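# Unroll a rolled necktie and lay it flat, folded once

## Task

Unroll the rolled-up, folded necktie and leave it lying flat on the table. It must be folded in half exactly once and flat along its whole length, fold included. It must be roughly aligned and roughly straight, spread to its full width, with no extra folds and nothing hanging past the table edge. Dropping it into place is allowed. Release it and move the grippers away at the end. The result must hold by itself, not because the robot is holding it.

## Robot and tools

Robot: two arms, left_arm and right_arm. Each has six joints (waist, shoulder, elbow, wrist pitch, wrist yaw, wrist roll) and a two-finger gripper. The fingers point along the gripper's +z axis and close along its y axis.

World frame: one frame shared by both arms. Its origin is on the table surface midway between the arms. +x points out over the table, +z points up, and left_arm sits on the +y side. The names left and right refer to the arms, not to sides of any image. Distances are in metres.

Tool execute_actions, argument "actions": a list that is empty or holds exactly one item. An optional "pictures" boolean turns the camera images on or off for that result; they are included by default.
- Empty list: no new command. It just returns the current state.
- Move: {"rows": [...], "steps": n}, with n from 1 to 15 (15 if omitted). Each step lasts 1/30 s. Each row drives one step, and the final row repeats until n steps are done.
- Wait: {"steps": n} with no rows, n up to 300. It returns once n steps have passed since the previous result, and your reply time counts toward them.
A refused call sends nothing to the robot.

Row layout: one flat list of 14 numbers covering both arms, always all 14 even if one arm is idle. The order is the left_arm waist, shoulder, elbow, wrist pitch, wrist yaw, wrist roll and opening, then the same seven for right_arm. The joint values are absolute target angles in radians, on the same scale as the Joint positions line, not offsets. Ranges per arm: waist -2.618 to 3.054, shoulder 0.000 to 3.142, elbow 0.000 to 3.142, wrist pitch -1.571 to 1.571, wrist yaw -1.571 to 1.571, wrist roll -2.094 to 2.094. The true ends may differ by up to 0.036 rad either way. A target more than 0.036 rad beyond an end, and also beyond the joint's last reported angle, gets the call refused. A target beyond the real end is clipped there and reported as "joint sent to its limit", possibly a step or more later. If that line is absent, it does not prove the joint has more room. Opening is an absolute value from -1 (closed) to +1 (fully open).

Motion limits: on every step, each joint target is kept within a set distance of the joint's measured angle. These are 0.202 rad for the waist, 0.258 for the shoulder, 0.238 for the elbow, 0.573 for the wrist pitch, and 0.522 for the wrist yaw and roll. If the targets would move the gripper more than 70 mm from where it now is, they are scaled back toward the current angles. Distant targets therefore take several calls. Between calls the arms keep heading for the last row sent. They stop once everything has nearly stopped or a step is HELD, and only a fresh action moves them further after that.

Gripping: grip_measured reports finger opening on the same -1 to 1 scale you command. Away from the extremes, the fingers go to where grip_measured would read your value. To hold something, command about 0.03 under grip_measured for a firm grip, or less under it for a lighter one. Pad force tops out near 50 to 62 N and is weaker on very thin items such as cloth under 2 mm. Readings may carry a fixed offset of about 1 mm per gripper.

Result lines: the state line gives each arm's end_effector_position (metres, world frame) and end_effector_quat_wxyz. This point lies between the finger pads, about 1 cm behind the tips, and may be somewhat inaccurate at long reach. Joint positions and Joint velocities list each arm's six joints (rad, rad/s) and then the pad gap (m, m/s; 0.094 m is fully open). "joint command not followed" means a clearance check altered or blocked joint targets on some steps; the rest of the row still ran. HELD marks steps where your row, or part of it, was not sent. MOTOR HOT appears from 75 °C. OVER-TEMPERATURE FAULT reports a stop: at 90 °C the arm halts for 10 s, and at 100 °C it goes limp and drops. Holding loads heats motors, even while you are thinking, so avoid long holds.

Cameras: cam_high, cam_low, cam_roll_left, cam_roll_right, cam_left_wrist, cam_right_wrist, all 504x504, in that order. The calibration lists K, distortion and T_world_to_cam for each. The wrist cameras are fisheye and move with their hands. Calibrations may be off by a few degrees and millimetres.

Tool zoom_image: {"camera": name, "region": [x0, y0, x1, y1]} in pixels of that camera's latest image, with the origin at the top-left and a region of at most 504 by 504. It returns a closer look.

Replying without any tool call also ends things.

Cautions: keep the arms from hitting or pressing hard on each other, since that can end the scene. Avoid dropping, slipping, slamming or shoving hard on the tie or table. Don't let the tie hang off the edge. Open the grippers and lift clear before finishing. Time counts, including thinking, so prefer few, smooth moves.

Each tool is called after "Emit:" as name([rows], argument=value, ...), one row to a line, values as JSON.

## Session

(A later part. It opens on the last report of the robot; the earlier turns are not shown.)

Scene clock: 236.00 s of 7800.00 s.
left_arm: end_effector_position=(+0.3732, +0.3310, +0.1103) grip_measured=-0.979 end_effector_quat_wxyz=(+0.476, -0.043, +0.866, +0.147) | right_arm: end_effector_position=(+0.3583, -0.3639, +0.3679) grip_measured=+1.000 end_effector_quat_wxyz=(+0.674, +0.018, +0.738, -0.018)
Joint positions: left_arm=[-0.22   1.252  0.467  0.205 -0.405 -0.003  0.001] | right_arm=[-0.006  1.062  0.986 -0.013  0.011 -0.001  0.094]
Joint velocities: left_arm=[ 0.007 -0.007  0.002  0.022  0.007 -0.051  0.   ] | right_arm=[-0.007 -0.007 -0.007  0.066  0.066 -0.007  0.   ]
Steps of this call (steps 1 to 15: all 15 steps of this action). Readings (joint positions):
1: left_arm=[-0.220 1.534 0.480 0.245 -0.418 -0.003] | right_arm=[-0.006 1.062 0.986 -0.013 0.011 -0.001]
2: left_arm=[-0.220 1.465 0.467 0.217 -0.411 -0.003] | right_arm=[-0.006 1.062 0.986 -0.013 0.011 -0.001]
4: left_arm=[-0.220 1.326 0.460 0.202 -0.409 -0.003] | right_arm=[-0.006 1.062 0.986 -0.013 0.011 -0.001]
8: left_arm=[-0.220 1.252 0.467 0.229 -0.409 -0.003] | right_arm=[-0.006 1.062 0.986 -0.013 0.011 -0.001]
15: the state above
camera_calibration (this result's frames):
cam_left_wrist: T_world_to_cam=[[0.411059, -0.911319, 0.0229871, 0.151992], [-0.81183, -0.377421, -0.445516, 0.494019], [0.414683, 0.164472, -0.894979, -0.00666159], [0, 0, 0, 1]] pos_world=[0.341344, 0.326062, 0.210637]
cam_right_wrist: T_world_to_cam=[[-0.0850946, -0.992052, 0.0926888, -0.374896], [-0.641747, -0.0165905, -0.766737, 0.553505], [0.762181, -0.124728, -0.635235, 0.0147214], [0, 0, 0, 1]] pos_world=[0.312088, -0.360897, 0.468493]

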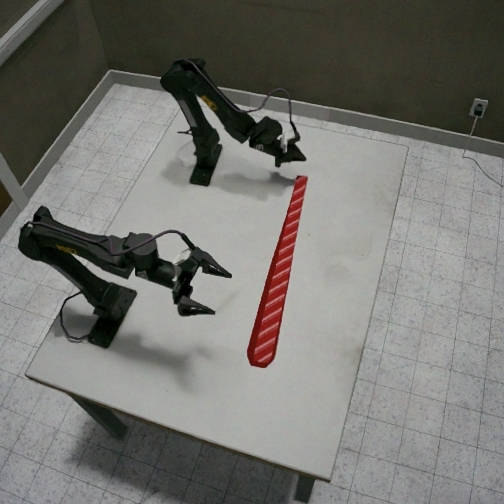

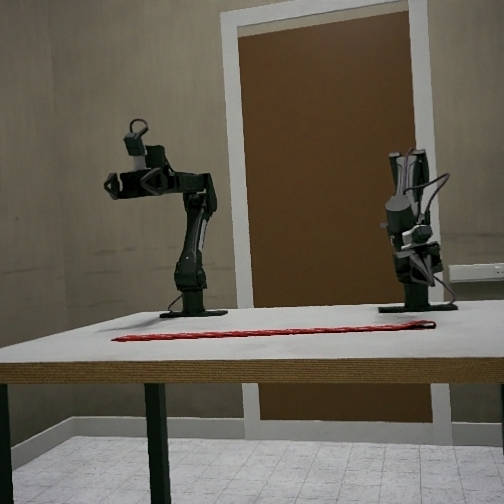

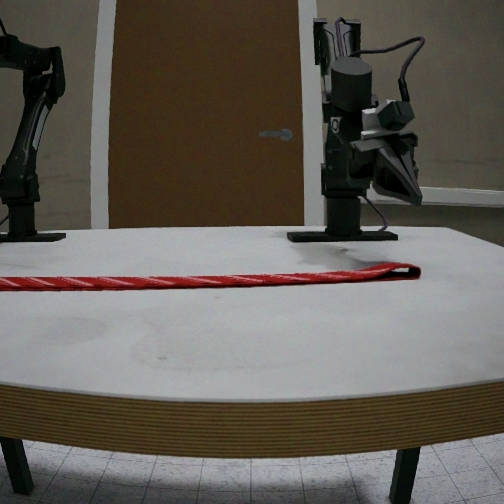

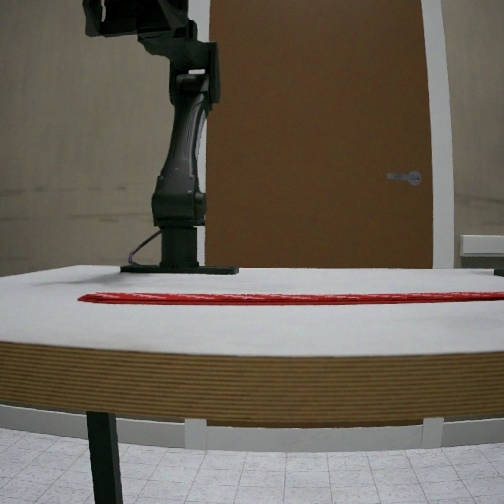

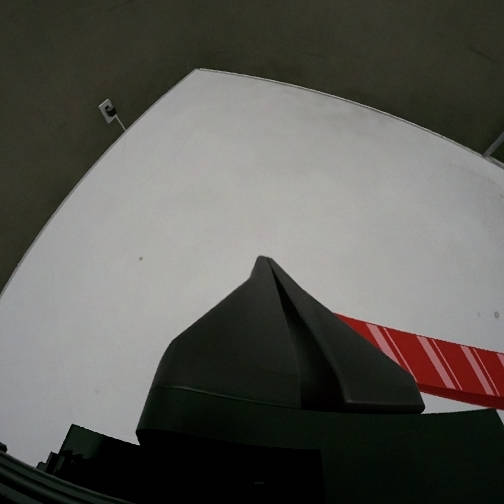

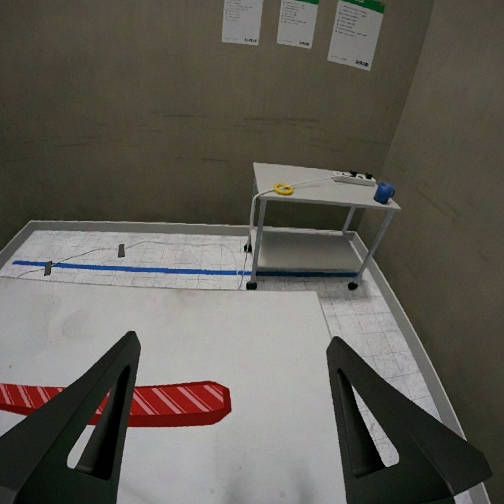

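Emit:
execute_actions([
  {"rows":[[-0.232,1.4,0.495,0.2,-0.4,0,-1,0,1.059,1.0,0,0,0,1],[-0.232,1.4,0.495,0.2,-0.4,0,-1,0,1.059,1.0,0,0,0,1],[-0.232,1.4,0.495,0.2,-0.4,0,-1,0,1.059,1.0,0,0,0,1],[-0.232,1.4,0.495,0.2,-0.4,0,-1,0,1.059,1.0,0,0,0,1],[-0.232,1.4,0.495,0.2,-0.4,0,-1,0,1.059,1.0,0,0,0,1],[-0.232,1.4,0.495,0.2,-0.4,0,-1,0,1.059,1.0,0,0,0,1],[-0.232,1.66,0.495,0.2,-0.4,0,-1,0,1.059,1.0,0,0,0,1]],"steps":15},
], pictures=false)

Emit:
execute_actions([
  {"rows":[[-0.232,1.68,0.495,0.2,-0.4,0,-1,0,1.059,1.0,0,0,0,1]],"steps":15},
])

Emit:
zoom_image(camera="cam_roll_left", region=[300, 220, 460, 310])

Emit:
execute_actions([
  {"rows":[[-0.232,1.25,0.495,0.2,-0.4,0,-1,0,1.059,1.0,0,0,0,1]],"steps":15},
])

Emit:
zoom_image(camera="cam_roll_left", region=[300, 220, 460, 310])

Scene clock: 252.07 s of 7800.00 s.
left_arm: end_effector_position=(+0.3803, +0.3320, +0.0227) grip_measured=-0.979 end_effector_quat_wxyz=(+0.375, -0.021, +0.910, +0.176) | right_arm: end_effector_position=(+0.3583, -0.3639, +0.3679) grip_measured=+1.000 end_effector_quat_wxyz=(+0.674, +0.018, +0.738, -0.018)
Joint positions: left_arm=[-0.229  1.613  0.51   0.292 -0.436 -0.003  0.001] | right_arm=[-0.006  1.062  0.986 -0.013  0.011 -0.001  0.094]
Joint velocities: left_arm=[ 0.007  0.007 -0.017 -0.051 -0.022 -0.007  0.   ] | right_arm=[ 0.012  0.007  0.002 -0.066 -0.022  0.022  0.   ]
Steps of this call (steps 1 to 15: the robot went on to your last target; steps 16 to 110: nothing new was sent; then 11.90 s passed at rest; steps 111 to 125: all 15 steps of this action). Readings (joint positions):
111: left_arm=[-0.220 1.270 0.469 0.206 -0.405 -0.003] | right_arm=[-0.006 1.062 0.986 -0.013 0.011 -0.001]
112: left_arm=[-0.221 1.307 0.477 0.214 -0.405 -0.003] | right_arm=[-0.006 1.062 0.986 -0.013 0.011 -0.001]
114: left_arm=[-0.223 1.375 0.481 0.210 -0.403 -0.003] | right_arm=[-0.006 1.062 0.986 -0.013 0.011 -0.001]
118: left_arm=[-0.224 1.506 0.495 0.221 -0.404 -0.003] | right_arm=[-0.006 1.062 0.986 -0.013 0.011 -0.001]
125: the state above

Scene clock: 252.57 s of 7800.00 s.
left_arm: end_effector_position=(+0.3827, +0.3330, +0.0224) grip_measured=-0.979 end_effector_quat_wxyz=(+0.380, -0.024, +0.907, +0.179) | right_arm: end_effector_position=(+0.3583, -0.3639, +0.3679) grip_measured=+1.000 end_effector_quat_wxyz=(+0.674, +0.018, +0.738, -0.018)
Joint positions: left_arm=[-0.229  1.627  0.51   0.316 -0.444 -0.003  0.001] | right_arm=[-0.006  1.062  0.986 -0.013  0.011 -0.001  0.094]
Joint velocities: left_arm=[-0.017 -0.007 -0.007 -0.007 -0.081 -0.022  0.   ] | right_arm=[-0.032  0.002 -0.002  0.007  0.022 -0.022  0.   ]
Steps of this call (steps 1 to 15: all 15 steps of this action). Readings (joint positions):
1: left_arm=[-0.229 1.616 0.510 0.295 -0.437 -0.003] | right_arm=[-0.006 1.062 0.986 -0.013 0.011 -0.001]
2: left_arm=[-0.229 1.620 0.510 0.301 -0.439 -0.003] | right_arm=[-0.006 1.062 0.986 -0.013 0.011 -0.001]
4: left_arm=[-0.229 1.624 0.510 0.309 -0.442 -0.003] | right_arm=[-0.006 1.062 0.986 -0.013 0.011 -0.001]
8: left_arm=[-0.229 1.627 0.510 0.315 -0.444 -0.003] | right_arm=[-0.006 1.062 0.986 -0.013 0.011 -0.001]
15: the state above
camera_calibration (this result's frames):
cam_left_wrist: T_world_to_cam=[[0.420214, -0.900029, -0.115625, 0.147826], [-0.882718, -0.375909, -0.28196, 0.486197], [0.210308, 0.220548, -0.952433, -0.0288257], [0, 0, 0, 1]] pos_world=[0.373119, 0.322171, 0.126726]
cam_right_wrist: T_world_to_cam=[[-0.0850946, -0.992052, 0.0926888, -0.374896], [-0.641747, -0.0165905, -0.766737, 0.553505], [0.762181, -0.124728, -0.635235, 0.0147214], [0, 0, 0, 1]] pos_world=[0.312088, -0.360897, 0.468493]

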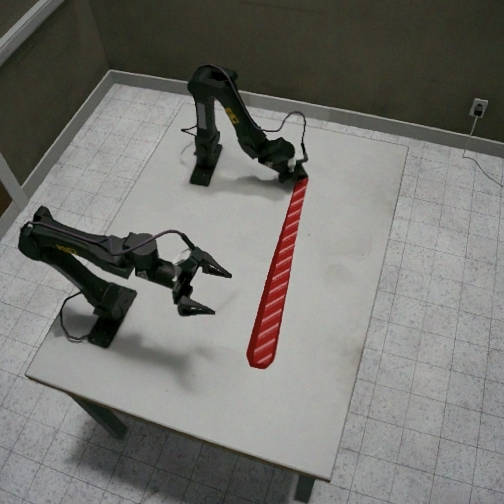

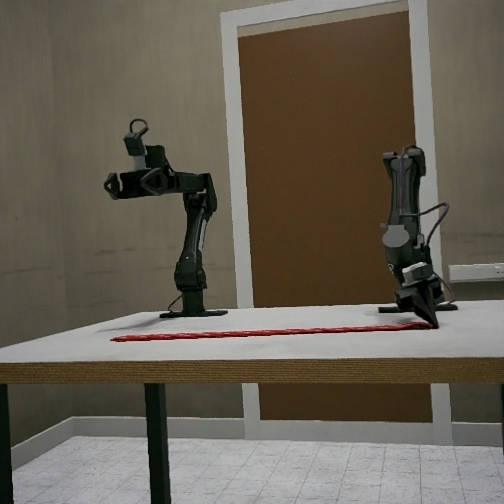

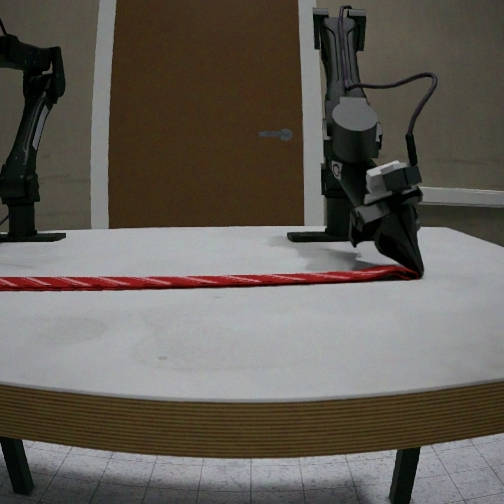

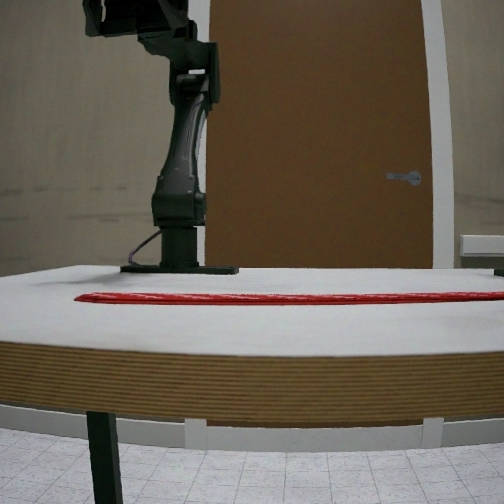

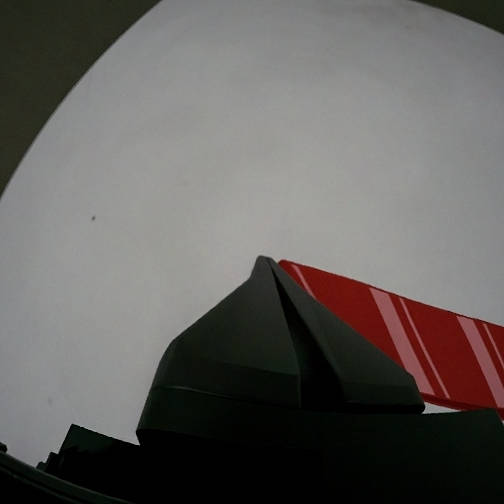

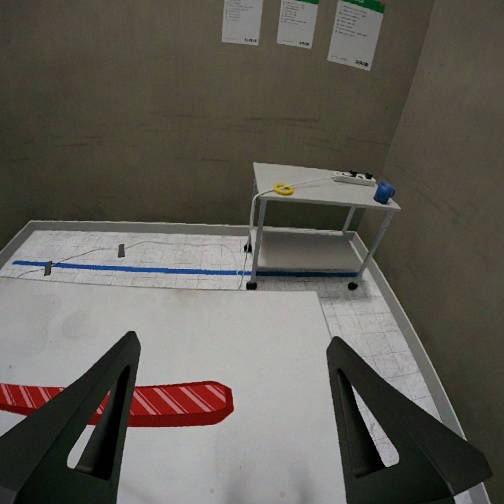

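Region (300, 220, 460, 310) of cam_roll_left's 504x504 image, scaled by 3.150, with more detail than that image has; it fills the top 284 rows of this view, and the rest is white.

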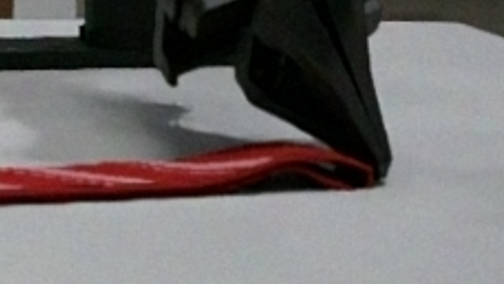

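Scene clock: 253.07 s of 7800.00 s.
left_arm: end_effector_position=(+0.3805, +0.3272, +0.1232) grip_measured=-0.979 end_effector_quat_wxyz=(+0.491, -0.043, +0.858, +0.143) | right_arm: end_effector_position=(+0.3583, -0.3639, +0.3679) grip_measured=+1.000 end_effector_quat_wxyz=(+0.674, +0.018, +0.738, -0.018)
Joint positions: left_arm=[-0.229  1.248  0.494  0.208 -0.406 -0.003  0.001] | right_arm=[-0.006  1.062  0.986 -0.013  0.011 -0.001  0.094]
Joint velocities: left_arm=[-0.002 -0.022 -0.017 -0.066 -0.007  0.007 -0.001] | right_arm=[ 0.022 -0.012  0.002  0.051  0.081  0.007  0.   ]
Steps of this call (steps 1 to 15: all 15 steps of this action). Readings (joint positions):
1: left_arm=[-0.229 1.593 0.509 0.298 -0.436 -0.003] | right_arm=[-0.006 1.062 0.986 -0.013 0.011 -0.001]
2: left_arm=[-0.229 1.525 0.495 0.260 -0.426 -0.003] | right_arm=[-0.006 1.062 0.986 -0.013 0.011 -0.001]
4: left_arm=[-0.229 1.367 0.485 0.222 -0.417 -0.003] | right_arm=[-0.006 1.062 0.986 -0.013 0.011 -0.001]
8: left_arm=[-0.229 1.248 0.494 0.243 -0.414 -0.003] | right_arm=[-0.006 1.062 0.986 -0.013 0.011 -0.001]
15: the state above
camera_calibration (this result's frames):
cam_left_wrist: T_world_to_cam=[[0.402736, -0.914467, 0.0394264, 0.147359], [-0.799763, -0.372516, -0.470757, 0.501101], [0.445178, 0.158059, -0.881382, -0.00868289], [0, 0, 0, 1]] pos_world=[0.345281, 0.322796, 0.222434]
cam_right_wrist: T_world_to_cam=[[-0.0850946, -0.992052, 0.0926888, -0.374896], [-0.641747, -0.0165905, -0.766737, 0.553505], [0.762181, -0.124728, -0.635235, 0.0147214], [0, 0, 0, 1]] pos_world=[0.312088, -0.360897, 0.468493]

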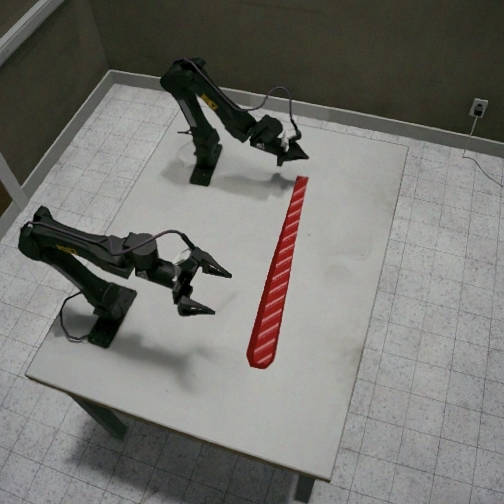

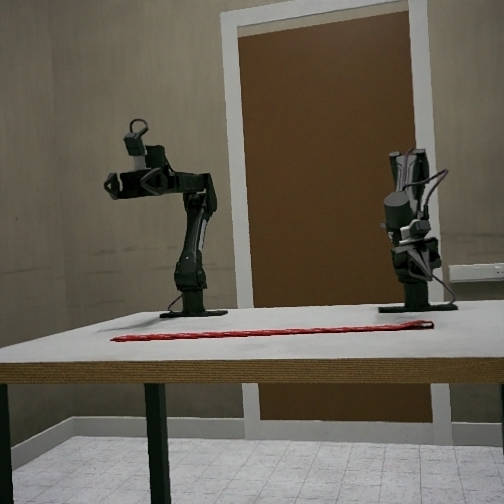

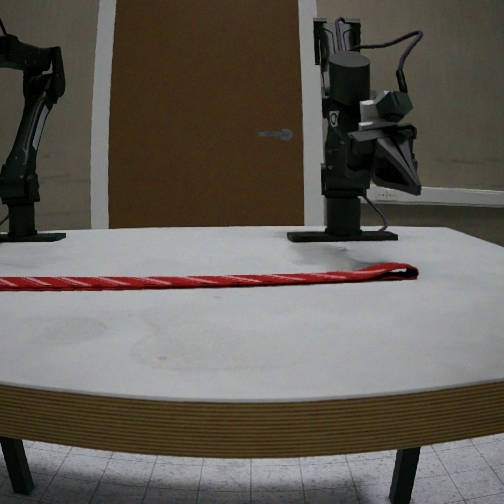

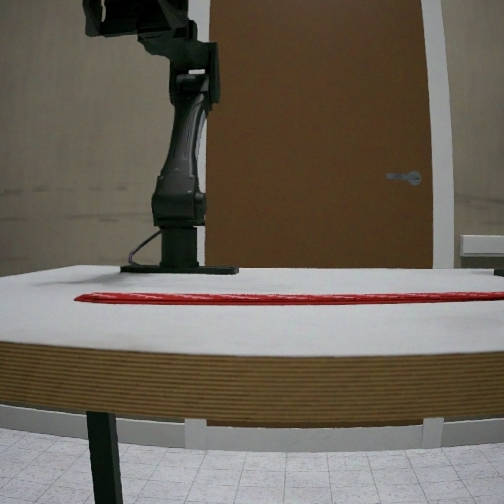

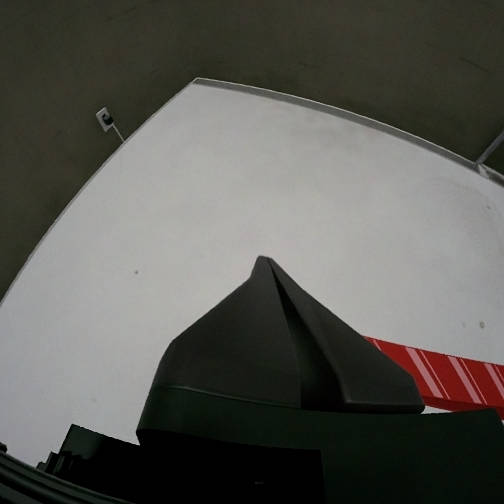

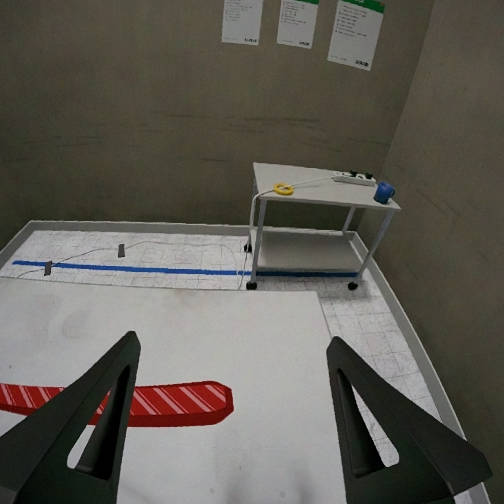

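Region (300, 220, 460, 310) of cam_roll_left's 504x504 image, scaled by 3.150, with more detail than that image has; it fills the top 284 rows of this view, and the rest is white.

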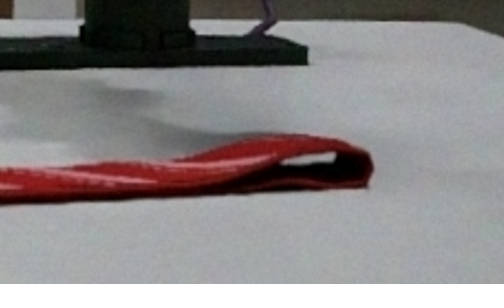

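Emit:
execute_actions([
  {"rows":[[-0.245,1.5,0.42,0.72,-0.4,0,-1,0,1.059,1.0,0,0,0,1],[-0.245,1.5,0.42,0.72,-0.4,0,-1,0,1.059,1.0,0,0,0,1],[-0.245,1.5,0.42,0.72,-0.4,0,-1,0,1.059,1.0,0,0,0,1],[-0.245,1.5,0.42,0.72,-0.4,0,-1,0,1.059,1.0,0,0,0,1],[-0.245,1.5,0.42,0.72,-0.4,0,-1,0,1.059,1.0,0,0,0,1],[-0.245,1.5,0.42,0.72,-0.4,0,-1,0,1.059,1.0,0,0,0,1],[-0.245,1.5,0.42,0.72,-0.4,0,-1,0,1.059,1.0,0,0,0,1],[-0.245,1.72,0.42,0.72,-0.4,0,-1,0,1.059,1.0,0,0,0,1]],"steps":15},
], pictures=false)

Emit:
execute_actions([
  {"rows":[[-0.245,1.84,0.42,0.6,-0.4,0,-1,0,1.059,1.0,0,0,0,1]],"steps":15},
])

Emit:
zoom_image(camera="cam_roll_left", region=[300, 200, 460, 310])

Scene clock: 263.13 s of 7800.00 s.
left_arm: end_effector_position=(+0.4014, +0.3202, +0.0291) grip_measured=-0.979 end_effector_quat_wxyz=(+0.472, -0.033, +0.869, +0.143) | right_arm: end_effector_position=(+0.3583, -0.3639, +0.3679) grip_measured=+1.000 end_effector_quat_wxyz=(+0.674, +0.018, +0.738, -0.018)
Joint positions: left_arm=[-0.238  1.719  0.419  0.708 -0.403 -0.003  0.001] | right_arm=[-0.006  1.062  0.986 -0.013  0.011 -0.001  0.094]
Joint velocities: left_arm=[-0.007 -0.007 -0.002  0.007 -0.022  0.022 -0.   ] | right_arm=[ 0.002  0.002  0.002 -0.037 -0.007  0.037  0.   ]
Steps of this call (steps 1 to 15: the robot went on to your last target; steps 16 to 110: nothing new was sent; then 5.90 s passed at rest; steps 111 to 125: all 15 steps of this action). Readings (joint positions):
111: left_arm=[-0.229 1.283 0.479 0.284 -0.408 -0.003] | right_arm=[-0.006 1.062 0.986 -0.013 0.011 -0.001]
112: left_arm=[-0.231 1.350 0.472 0.391 -0.408 -0.003] | right_arm=[-0.006 1.062 0.986 -0.013 0.011 -0.001]
114: left_arm=[-0.236 1.466 0.453 0.510 -0.403 -0.003] | right_arm=[-0.006 1.062 0.986 -0.013 0.011 -0.001]
118: left_arm=[-0.237 1.540 0.413 0.610 -0.402 -0.003] | right_arm=[-0.006 1.062 0.986 -0.013 0.011 -0.001]
125: the state above

Scene clock: 263.63 s of 7800.00 s.
left_arm: end_effector_position=(+0.4059, +0.3222, +0.0223) grip_measured=-0.979 end_effector_quat_wxyz=(+0.474, -0.038, +0.866, +0.152) | right_arm: end_effector_position=(+0.3583, -0.3639, +0.3679) grip_measured=+1.000 end_effector_quat_wxyz=(+0.674, +0.018, +0.738, -0.018)
Joint positions: left_arm=[-0.242  1.78   0.431  0.762 -0.428 -0.003  0.001] | right_arm=[-0.006  1.062  0.986 -0.013  0.011 -0.001  0.094]
Joint velocities: left_arm=[-0.007  0.007 -0.007  0.007 -0.037 -0.037  0.001] | right_arm=[ 0.012  0.002 -0.002  0.051  0.022 -0.007  0.   ]
Steps of this call (steps 1 to 15: all 15 steps of this action). Readings (joint positions):
1: left_arm=[-0.238 1.733 0.420 0.705 -0.403 -0.003] | right_arm=[-0.006 1.062 0.986 -0.013 0.011 -0.001]
2: left_arm=[-0.239 1.754 0.423 0.728 -0.411 -0.003] | right_arm=[-0.006 1.062 0.986 -0.013 0.011 -0.001]
4: left_arm=[-0.240 1.773 0.431 0.750 -0.421 -0.003] | right_arm=[-0.006 1.062 0.986 -0.013 0.011 -0.001]
8: left_arm=[-0.241 1.779 0.431 0.761 -0.426 -0.003] | right_arm=[-0.006 1.062 0.986 -0.013 0.011 -0.001]
15: the state above
camera_calibration (this result's frames):
cam_left_wrist: T_world_to_cam=[[0.408215, -0.912849, 0.00812935, 0.134524], [-0.815521, -0.368664, -0.446108, 0.47666], [0.410227, 0.175479, -0.894942, -0.099257], [0, 0, 0, 1]] pos_world=[0.374529, 0.315945, 0.122719]
cam_right_wrist: T_world_to_cam=[[-0.0850946, -0.992052, 0.0926888, -0.374896], [-0.641747, -0.0165905, -0.766737, 0.553505], [0.762181, -0.124728, -0.635235, 0.0147214], [0, 0, 0, 1]] pos_world=[0.312088, -0.360897, 0.468493]

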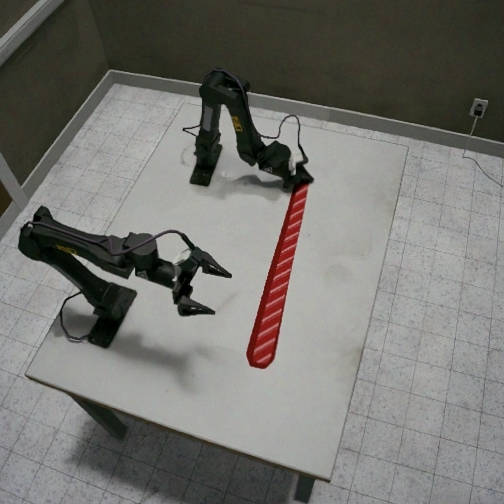

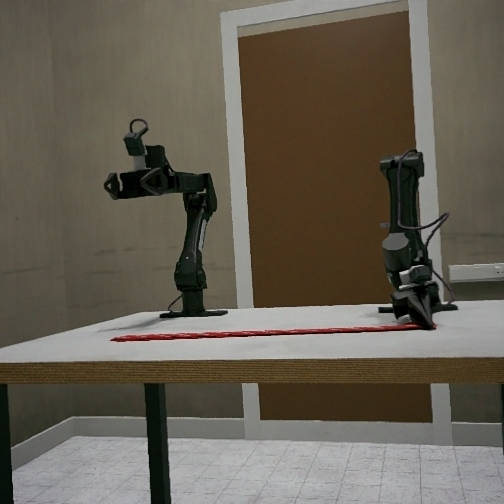

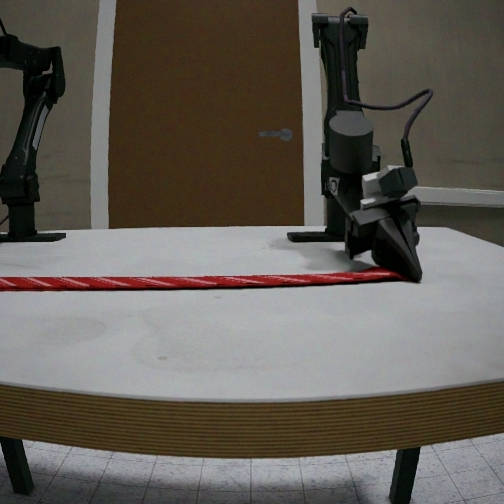

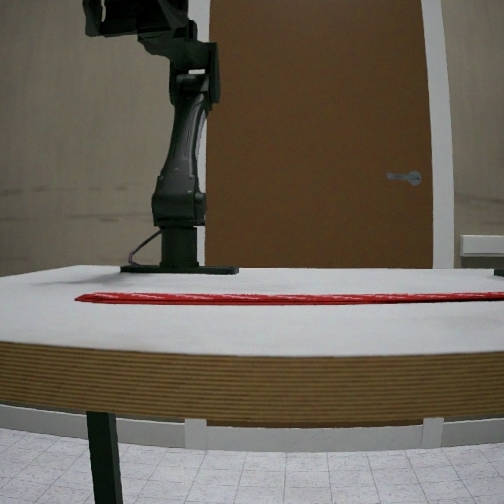

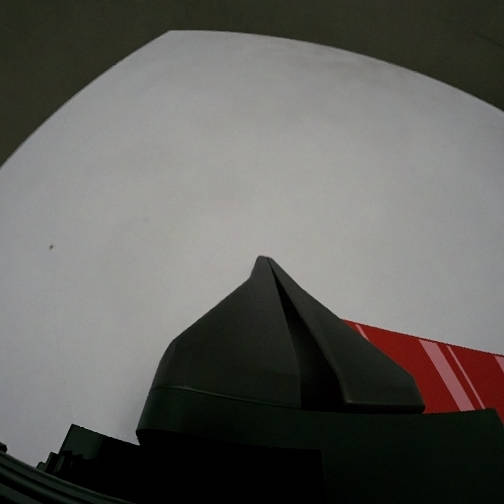

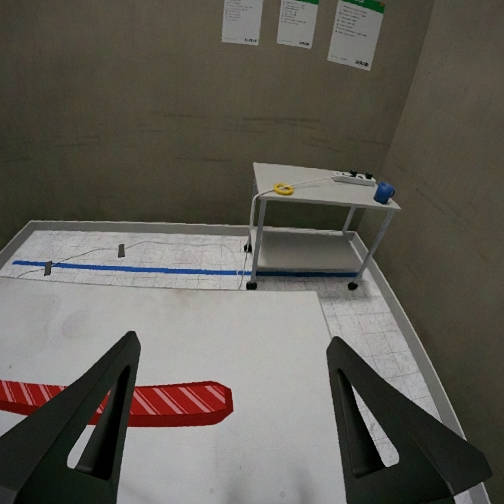

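Region (300, 200, 460, 310) of cam_roll_left's 504x504 image, scaled by 3.150, with more detail than that image has; it fills the top 346 rows of this view, and the rest is white.

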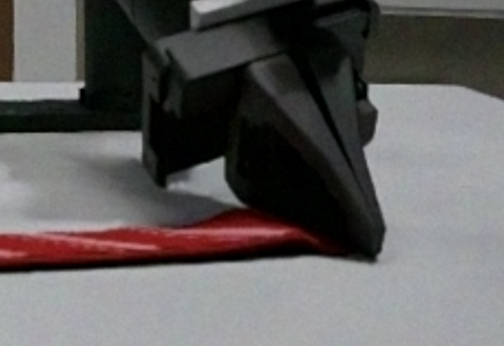

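Emit:
execute_actions([
  {"rows":[[-0.245,1.9,0.42,0.88,-0.4,0,-1,0,1.059,1.0,0,0,0,1]],"steps":15},
])

Emit:
zoom_image(camera="cam_roll_left", region=[300, 200, 460, 310])

Emit:
execute_actions([
  {"rows":[[-0.245,1.5,0.42,0.88,-0.4,0,-1,0,1.059,1.0,0,0,0,1]],"steps":15},
])

Emit:
zoom_image(camera="cam_roll_left", region=[300, 200, 460, 310])

Scene clock: 274.90 s of 7800.00 s.
left_arm: end_effector_position=(+0.4189, +0.3211, +0.0262) grip_measured=-0.979 end_effector_quat_wxyz=(+0.513, -0.050, +0.844, +0.147) | right_arm: end_effector_position=(+0.3583, -0.3639, +0.3679) grip_measured=+1.000 end_effector_quat_wxyz=(+0.674, +0.018, +0.738, -0.018)
Joint positions: left_arm=[-0.242  1.868  0.431  0.944 -0.433 -0.003  0.001] | right_arm=[-0.006  1.062  0.986 -0.013  0.011 -0.001  0.094]
Joint velocities: left_arm=[-0.002  0.002  0.002  0.037 -0.066 -0.007  0.001] | right_arm=[ 0.002 -0.002  0.002 -0.037  0.022  0.007  0.   ]
Steps of this call (steps 1 to 15: the robot went on to your last target; steps 16 to 110: nothing new was sent; then 7.10 s passed at rest; steps 111 to 125: all 15 steps of this action). Readings (joint positions):
111: left_arm=[-0.242 1.791 0.431 0.795 -0.428 -0.003] | right_arm=[-0.006 1.062 0.986 -0.013 0.011 -0.001]
112: left_arm=[-0.242 1.817 0.431 0.837 -0.429 -0.003] | right_arm=[-0.006 1.062 0.986 -0.013 0.011 -0.001]
114: left_arm=[-0.242 1.847 0.431 0.899 -0.433 -0.003] | right_arm=[-0.006 1.062 0.986 -0.013 0.011 -0.001]
118: left_arm=[-0.242 1.865 0.431 0.937 -0.433 -0.003] | right_arm=[-0.006 1.062 0.986 -0.013 0.011 -0.001]
125: the state above
camera_calibration (this result's frames):
cam_left_wrist: T_world_to_cam=[[0.408964, -0.910836, 0.0559179, 0.12593], [-0.769385, -0.377106, -0.515595, 0.473836], [0.490709, 0.167837, -0.855006, -0.13324], [0, 0, 0, 1]] pos_world=[0.378444, 0.315751, 0.123345]
cam_right_wrist: T_world_to_cam=[[-0.0850946, -0.992052, 0.0926888, -0.374896], [-0.641747, -0.0165905, -0.766737, 0.553505], [0.762181, -0.124728, -0.635235, 0.0147214], [0, 0, 0, 1]] pos_world=[0.312088, -0.360897, 0.468493]

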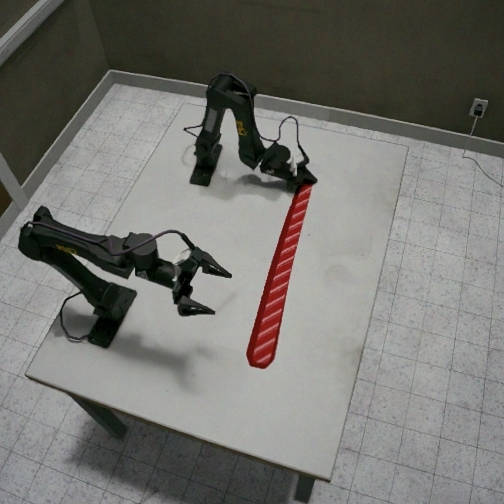

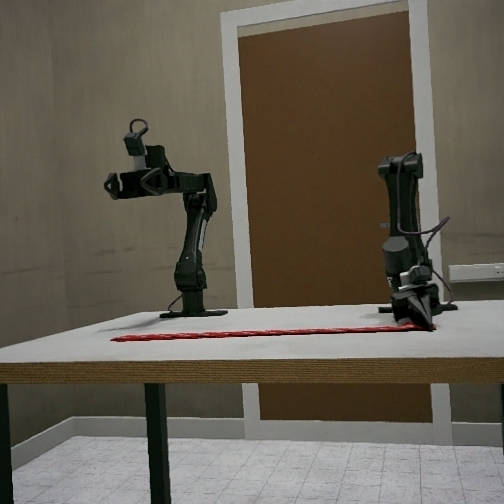

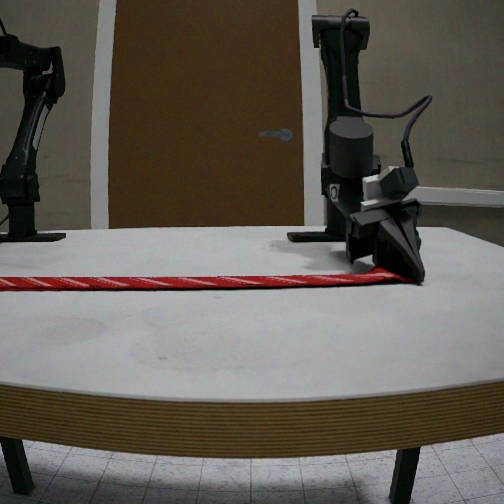

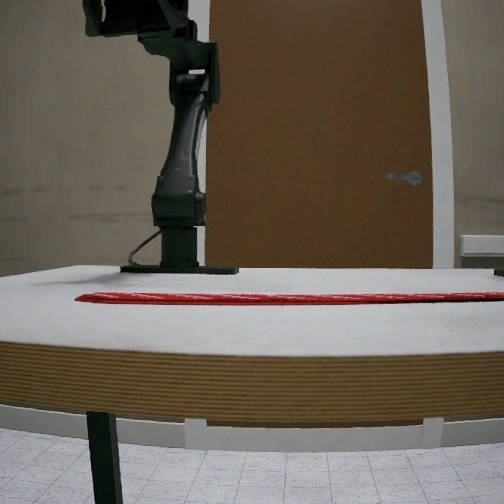

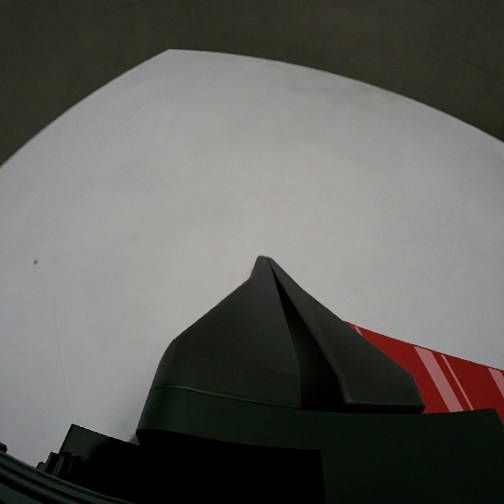

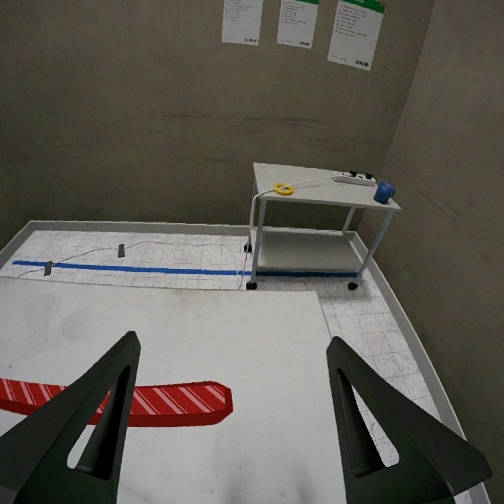

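Region (300, 200, 460, 310) of cam_roll_left's 504x504 image, scaled by 3.150, with more detail than that image has; it fills the top 346 rows of this view, and the rest is white.

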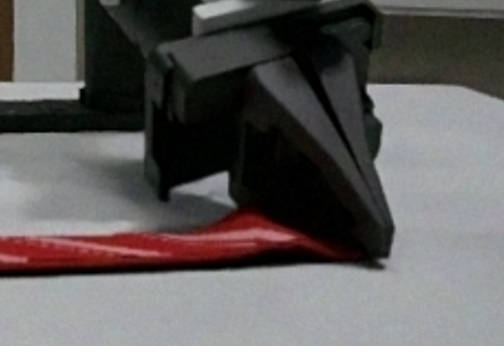

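Scene clock: 275.40 s of 7800.00 s.
left_arm: end_effector_position=(+0.4227, +0.3164, +0.1477) grip_measured=-0.979 end_effector_quat_wxyz=(+0.631, -0.074, +0.764, +0.110) | right_arm: end_effector_position=(+0.3583, -0.3639, +0.3679) grip_measured=+1.000 end_effector_quat_wxyz=(+0.674, +0.018, +0.738, -0.018)
Joint positions: left_arm=[-0.242  1.499  0.415  0.887 -0.408 -0.003  0.001] | right_arm=[-0.006  1.062  0.986 -0.013  0.011 -0.001  0.094]
Joint velocities: left_arm=[-0.007 -0.012  0.002 -0.037  0.095  0.007  0.   ] | right_arm=[-0.012  0.022  0.002 -0.051 -0.022  0.022  0.   ]
Steps of this call (steps 1 to 15: all 15 steps of this action). Readings (joint positions):
1: left_arm=[-0.242 1.835 0.429 0.920 -0.429 -0.003] | right_arm=[-0.006 1.062 0.986 -0.013 0.011 -0.001]
2: left_arm=[-0.242 1.768 0.418 0.885 -0.421 -0.003] | right_arm=[-0.006 1.062 0.986 -0.013 0.011 -0.001]
4: left_arm=[-0.242 1.621 0.412 0.871 -0.416 -0.003] | right_arm=[-0.006 1.062 0.986 -0.013 0.011 -0.001]
8: left_arm=[-0.242 1.499 0.415 0.917 -0.413 -0.003] | right_arm=[-0.006 1.062 0.986 -0.013 0.011 -0.001]
15: the state above
camera_calibration (this result's frames):
cam_left_wrist: T_world_to_cam=[[0.347658, -0.912719, 0.21466, 0.116474], [-0.600126, -0.392511, -0.696981, 0.497684], [0.720404, 0.113488, -0.684206, -0.135553], [0, 0, 0, 1]] pos_world=[0.355833, 0.317039, 0.229128]
cam_right_wrist: T_world_to_cam=[[-0.0850946, -0.992052, 0.0926888, -0.374896], [-0.641747, -0.0165905, -0.766737, 0.553505], [0.762181, -0.124728, -0.635235, 0.0147214], [0, 0, 0, 1]] pos_world=[0.312088, -0.360897, 0.468493]

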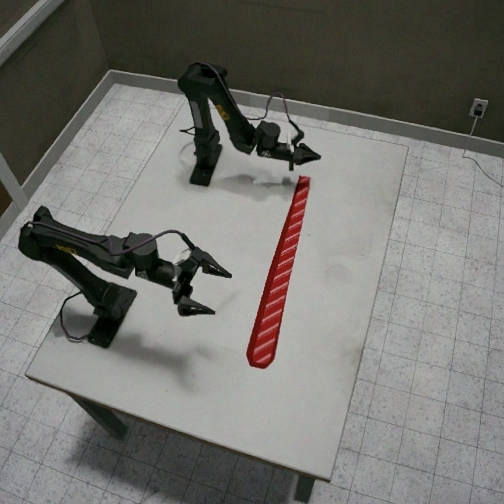

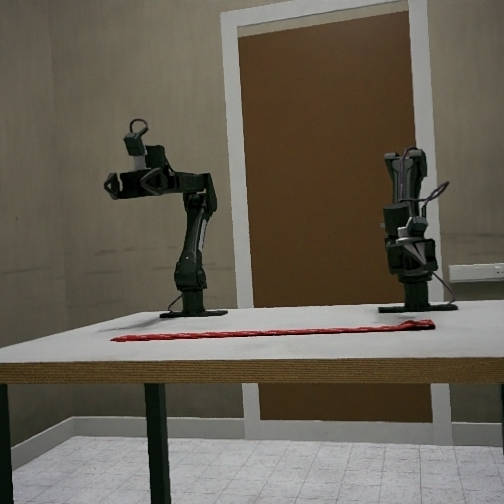

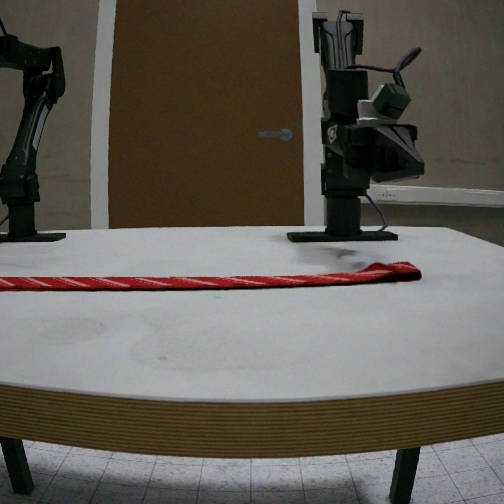

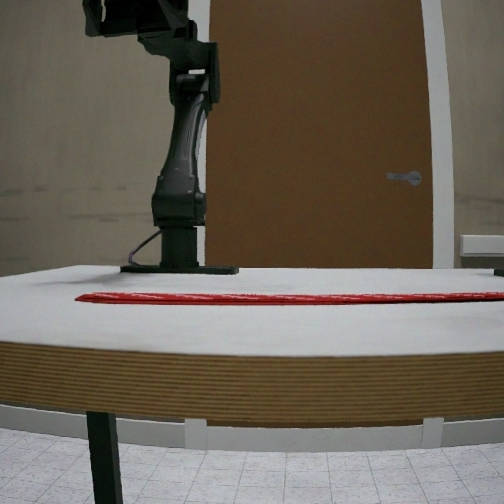

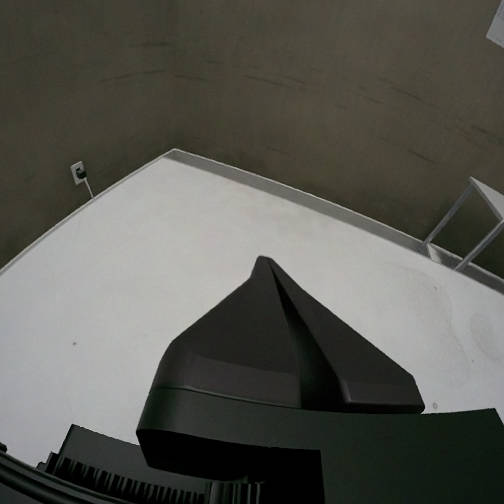

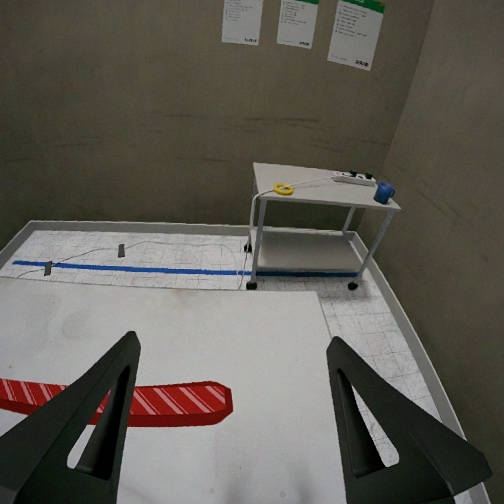

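Region (300, 200, 460, 310) of cam_roll_left's 504x504 image, scaled by 3.150, with more detail than that image has; it fills the top 346 rows of this view, and the rest is white.

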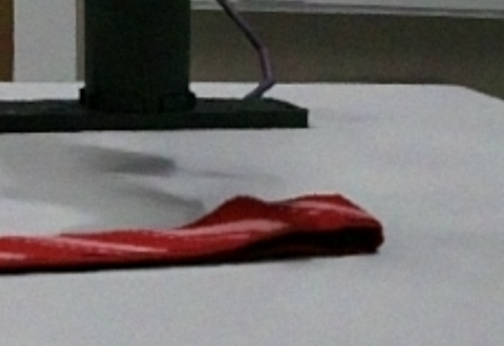

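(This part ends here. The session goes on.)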